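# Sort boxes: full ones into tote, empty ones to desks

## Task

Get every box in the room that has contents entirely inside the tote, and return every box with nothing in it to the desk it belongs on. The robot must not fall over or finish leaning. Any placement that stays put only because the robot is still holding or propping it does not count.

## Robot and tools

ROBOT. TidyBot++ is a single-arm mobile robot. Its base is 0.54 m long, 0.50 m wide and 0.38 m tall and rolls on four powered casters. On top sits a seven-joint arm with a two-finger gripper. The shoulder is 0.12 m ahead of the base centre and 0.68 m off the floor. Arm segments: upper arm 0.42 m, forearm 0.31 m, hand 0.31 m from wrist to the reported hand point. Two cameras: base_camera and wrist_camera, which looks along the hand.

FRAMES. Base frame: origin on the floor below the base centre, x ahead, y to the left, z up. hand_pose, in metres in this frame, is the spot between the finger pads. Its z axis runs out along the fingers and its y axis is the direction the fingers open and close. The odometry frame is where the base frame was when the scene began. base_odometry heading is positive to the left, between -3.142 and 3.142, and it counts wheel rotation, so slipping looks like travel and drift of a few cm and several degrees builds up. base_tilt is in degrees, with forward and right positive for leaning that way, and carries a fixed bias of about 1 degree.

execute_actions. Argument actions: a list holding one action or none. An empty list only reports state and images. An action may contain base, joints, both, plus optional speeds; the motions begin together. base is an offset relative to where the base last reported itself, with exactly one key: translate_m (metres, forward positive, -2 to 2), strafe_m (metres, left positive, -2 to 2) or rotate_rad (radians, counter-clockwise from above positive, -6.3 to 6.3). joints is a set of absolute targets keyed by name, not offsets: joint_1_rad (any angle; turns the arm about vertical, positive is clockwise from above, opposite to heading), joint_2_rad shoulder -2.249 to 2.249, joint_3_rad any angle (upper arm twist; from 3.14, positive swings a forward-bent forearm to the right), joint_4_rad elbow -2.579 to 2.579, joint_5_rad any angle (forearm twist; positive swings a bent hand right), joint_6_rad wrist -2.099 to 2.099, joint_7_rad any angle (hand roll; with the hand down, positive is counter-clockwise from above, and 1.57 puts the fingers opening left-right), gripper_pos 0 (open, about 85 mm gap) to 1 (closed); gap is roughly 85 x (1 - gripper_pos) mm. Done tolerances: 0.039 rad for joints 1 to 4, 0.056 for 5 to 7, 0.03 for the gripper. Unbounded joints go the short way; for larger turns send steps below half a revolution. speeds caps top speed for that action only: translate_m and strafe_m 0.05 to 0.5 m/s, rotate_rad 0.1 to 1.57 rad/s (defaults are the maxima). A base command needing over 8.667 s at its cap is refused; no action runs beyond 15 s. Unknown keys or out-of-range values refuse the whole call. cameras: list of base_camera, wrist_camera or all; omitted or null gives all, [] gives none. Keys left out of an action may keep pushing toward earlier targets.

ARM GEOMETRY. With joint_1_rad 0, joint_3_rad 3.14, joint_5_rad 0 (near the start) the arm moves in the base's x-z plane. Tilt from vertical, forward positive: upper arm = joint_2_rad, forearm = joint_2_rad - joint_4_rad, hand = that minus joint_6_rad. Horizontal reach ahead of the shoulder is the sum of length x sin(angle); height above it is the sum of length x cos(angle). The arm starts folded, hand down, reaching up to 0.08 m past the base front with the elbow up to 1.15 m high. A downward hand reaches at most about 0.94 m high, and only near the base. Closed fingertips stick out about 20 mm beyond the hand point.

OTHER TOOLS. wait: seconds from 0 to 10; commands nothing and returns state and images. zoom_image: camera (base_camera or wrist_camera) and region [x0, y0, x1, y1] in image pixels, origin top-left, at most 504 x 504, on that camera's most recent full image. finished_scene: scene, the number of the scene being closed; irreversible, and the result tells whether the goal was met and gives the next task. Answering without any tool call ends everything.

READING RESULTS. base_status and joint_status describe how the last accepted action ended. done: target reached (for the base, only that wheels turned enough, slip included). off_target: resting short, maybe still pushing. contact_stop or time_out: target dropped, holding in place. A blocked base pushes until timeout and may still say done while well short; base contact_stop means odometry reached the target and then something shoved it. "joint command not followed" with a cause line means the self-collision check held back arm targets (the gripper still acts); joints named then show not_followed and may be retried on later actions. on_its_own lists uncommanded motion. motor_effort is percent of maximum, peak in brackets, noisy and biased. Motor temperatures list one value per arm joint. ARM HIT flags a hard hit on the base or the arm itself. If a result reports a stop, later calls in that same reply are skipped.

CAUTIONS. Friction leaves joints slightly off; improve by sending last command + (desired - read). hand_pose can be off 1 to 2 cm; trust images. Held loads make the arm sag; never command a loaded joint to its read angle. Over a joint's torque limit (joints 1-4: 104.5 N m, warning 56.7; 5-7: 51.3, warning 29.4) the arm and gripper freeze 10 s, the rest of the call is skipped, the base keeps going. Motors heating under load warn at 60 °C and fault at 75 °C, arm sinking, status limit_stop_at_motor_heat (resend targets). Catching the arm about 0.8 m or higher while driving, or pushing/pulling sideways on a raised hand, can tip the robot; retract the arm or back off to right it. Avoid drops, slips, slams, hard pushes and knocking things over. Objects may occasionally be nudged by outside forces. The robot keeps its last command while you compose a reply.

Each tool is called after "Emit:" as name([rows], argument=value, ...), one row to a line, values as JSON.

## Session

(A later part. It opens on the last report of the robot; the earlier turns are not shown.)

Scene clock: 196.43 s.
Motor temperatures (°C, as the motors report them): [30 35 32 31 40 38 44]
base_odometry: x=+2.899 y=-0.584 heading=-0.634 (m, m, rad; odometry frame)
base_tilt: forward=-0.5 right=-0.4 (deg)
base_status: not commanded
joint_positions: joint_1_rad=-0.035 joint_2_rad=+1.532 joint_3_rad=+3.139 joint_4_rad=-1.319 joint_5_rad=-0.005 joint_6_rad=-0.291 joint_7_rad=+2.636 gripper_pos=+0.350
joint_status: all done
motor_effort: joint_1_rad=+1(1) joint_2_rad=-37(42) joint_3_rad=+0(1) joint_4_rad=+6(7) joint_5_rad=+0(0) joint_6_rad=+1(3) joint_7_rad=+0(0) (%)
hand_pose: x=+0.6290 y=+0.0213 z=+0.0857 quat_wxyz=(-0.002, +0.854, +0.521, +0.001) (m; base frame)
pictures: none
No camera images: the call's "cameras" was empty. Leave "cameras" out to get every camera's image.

Emit:
execute_actions([
  {"joints":{"gripper_pos":0.2,"joint_2_rad":1.532}},
], cameras=[])

Emit:
execute_actions([
  {"joints":{"joint_2_rad":1.27,"joint_4_rad":-1.55,"joint_6_rad":-0.38}},
])

Scene clock: 198.17 s.
Motor temperatures (°C, as the motors report them): [30 35 32 31 40 38 44]
base_odometry: x=+2.899 y=-0.584 heading=-0.634 (m, m, rad; odometry frame)
base_tilt: forward=-0.5 right=-0.4 (deg)
base_status: not commanded
joint_positions: joint_1_rad=-0.034 joint_2_rad=+1.532 joint_3_rad=+3.139 joint_4_rad=-1.318 joint_5_rad=-0.005 joint_6_rad=-0.291 joint_7_rad=+2.636 gripper_pos=+0.200
joint_status: all done
motor_effort: joint_1_rad=+1(1) joint_2_rad=-40(42) joint_3_rad=-2(1) joint_4_rad=+4(6) joint_5_rad=+0(0) joint_6_rad=+0(1) joint_7_rad=+0(1) (%)
hand_pose: x=+0.6298 y=+0.0209 z=+0.0859 quat_wxyz=(-0.002, +0.854, +0.521, +0.002) (m; base frame)
pictures: none
No camera images: the call's "cameras" was empty. Leave "cameras" out to get every camera's image.

Scene clock: 199.67 s.
Motor temperatures (°C, as the motors report them): [30 35 32 31 40 38 44]
base_odometry: x=+2.899 y=-0.584 heading=-0.634 (m, m, rad; odometry frame)
base_tilt: forward=-0.5 right=-0.5 (deg)
base_status: not commanded
joint_positions: joint_1_rad=-0.034 joint_2_rad=+1.269 joint_3_rad=+3.139 joint_4_rad=-1.525 joint_5_rad=-0.005 joint_6_rad=-0.344 joint_7_rad=+2.636 gripper_pos=+0.200
joint_status: all done
motor_effort: joint_1_rad=+1(1) joint_2_rad=-40(43) joint_3_rad=-1(1) joint_4_rad=+5(5) joint_5_rad=+0(1) joint_6_rad=+0(0) joint_7_rad=+0(0) (%)
hand_pose: x=+0.6290 y=+0.0209 z=+0.2003 quat_wxyz=(-0.001, +0.854, +0.521, +0.003) (m; base frame)
pictures: base_camera, wrist_camera
Images, in order (width x height): base_camera 644x364, wrist_camera 644x476.

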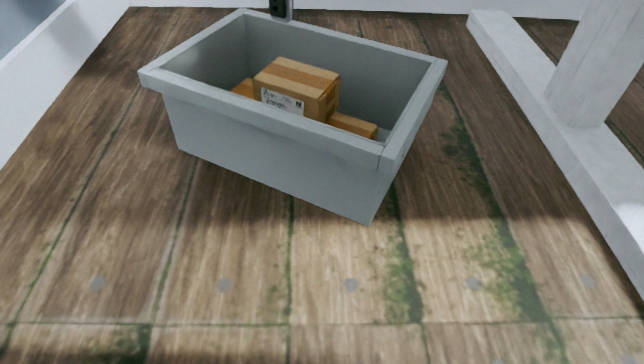

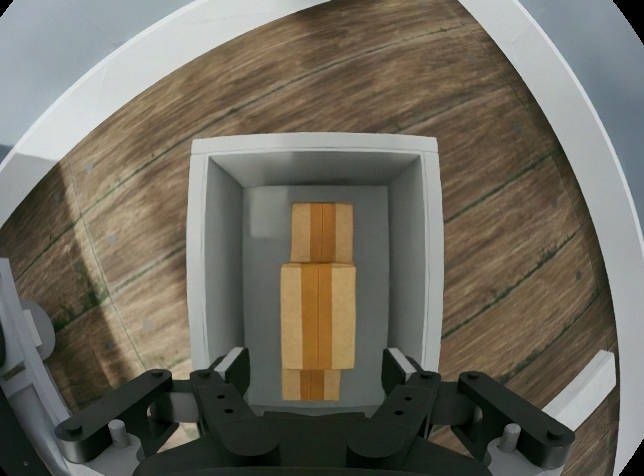

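Emit:
finished_scene(scene=2)

The scene is finished: the task was done.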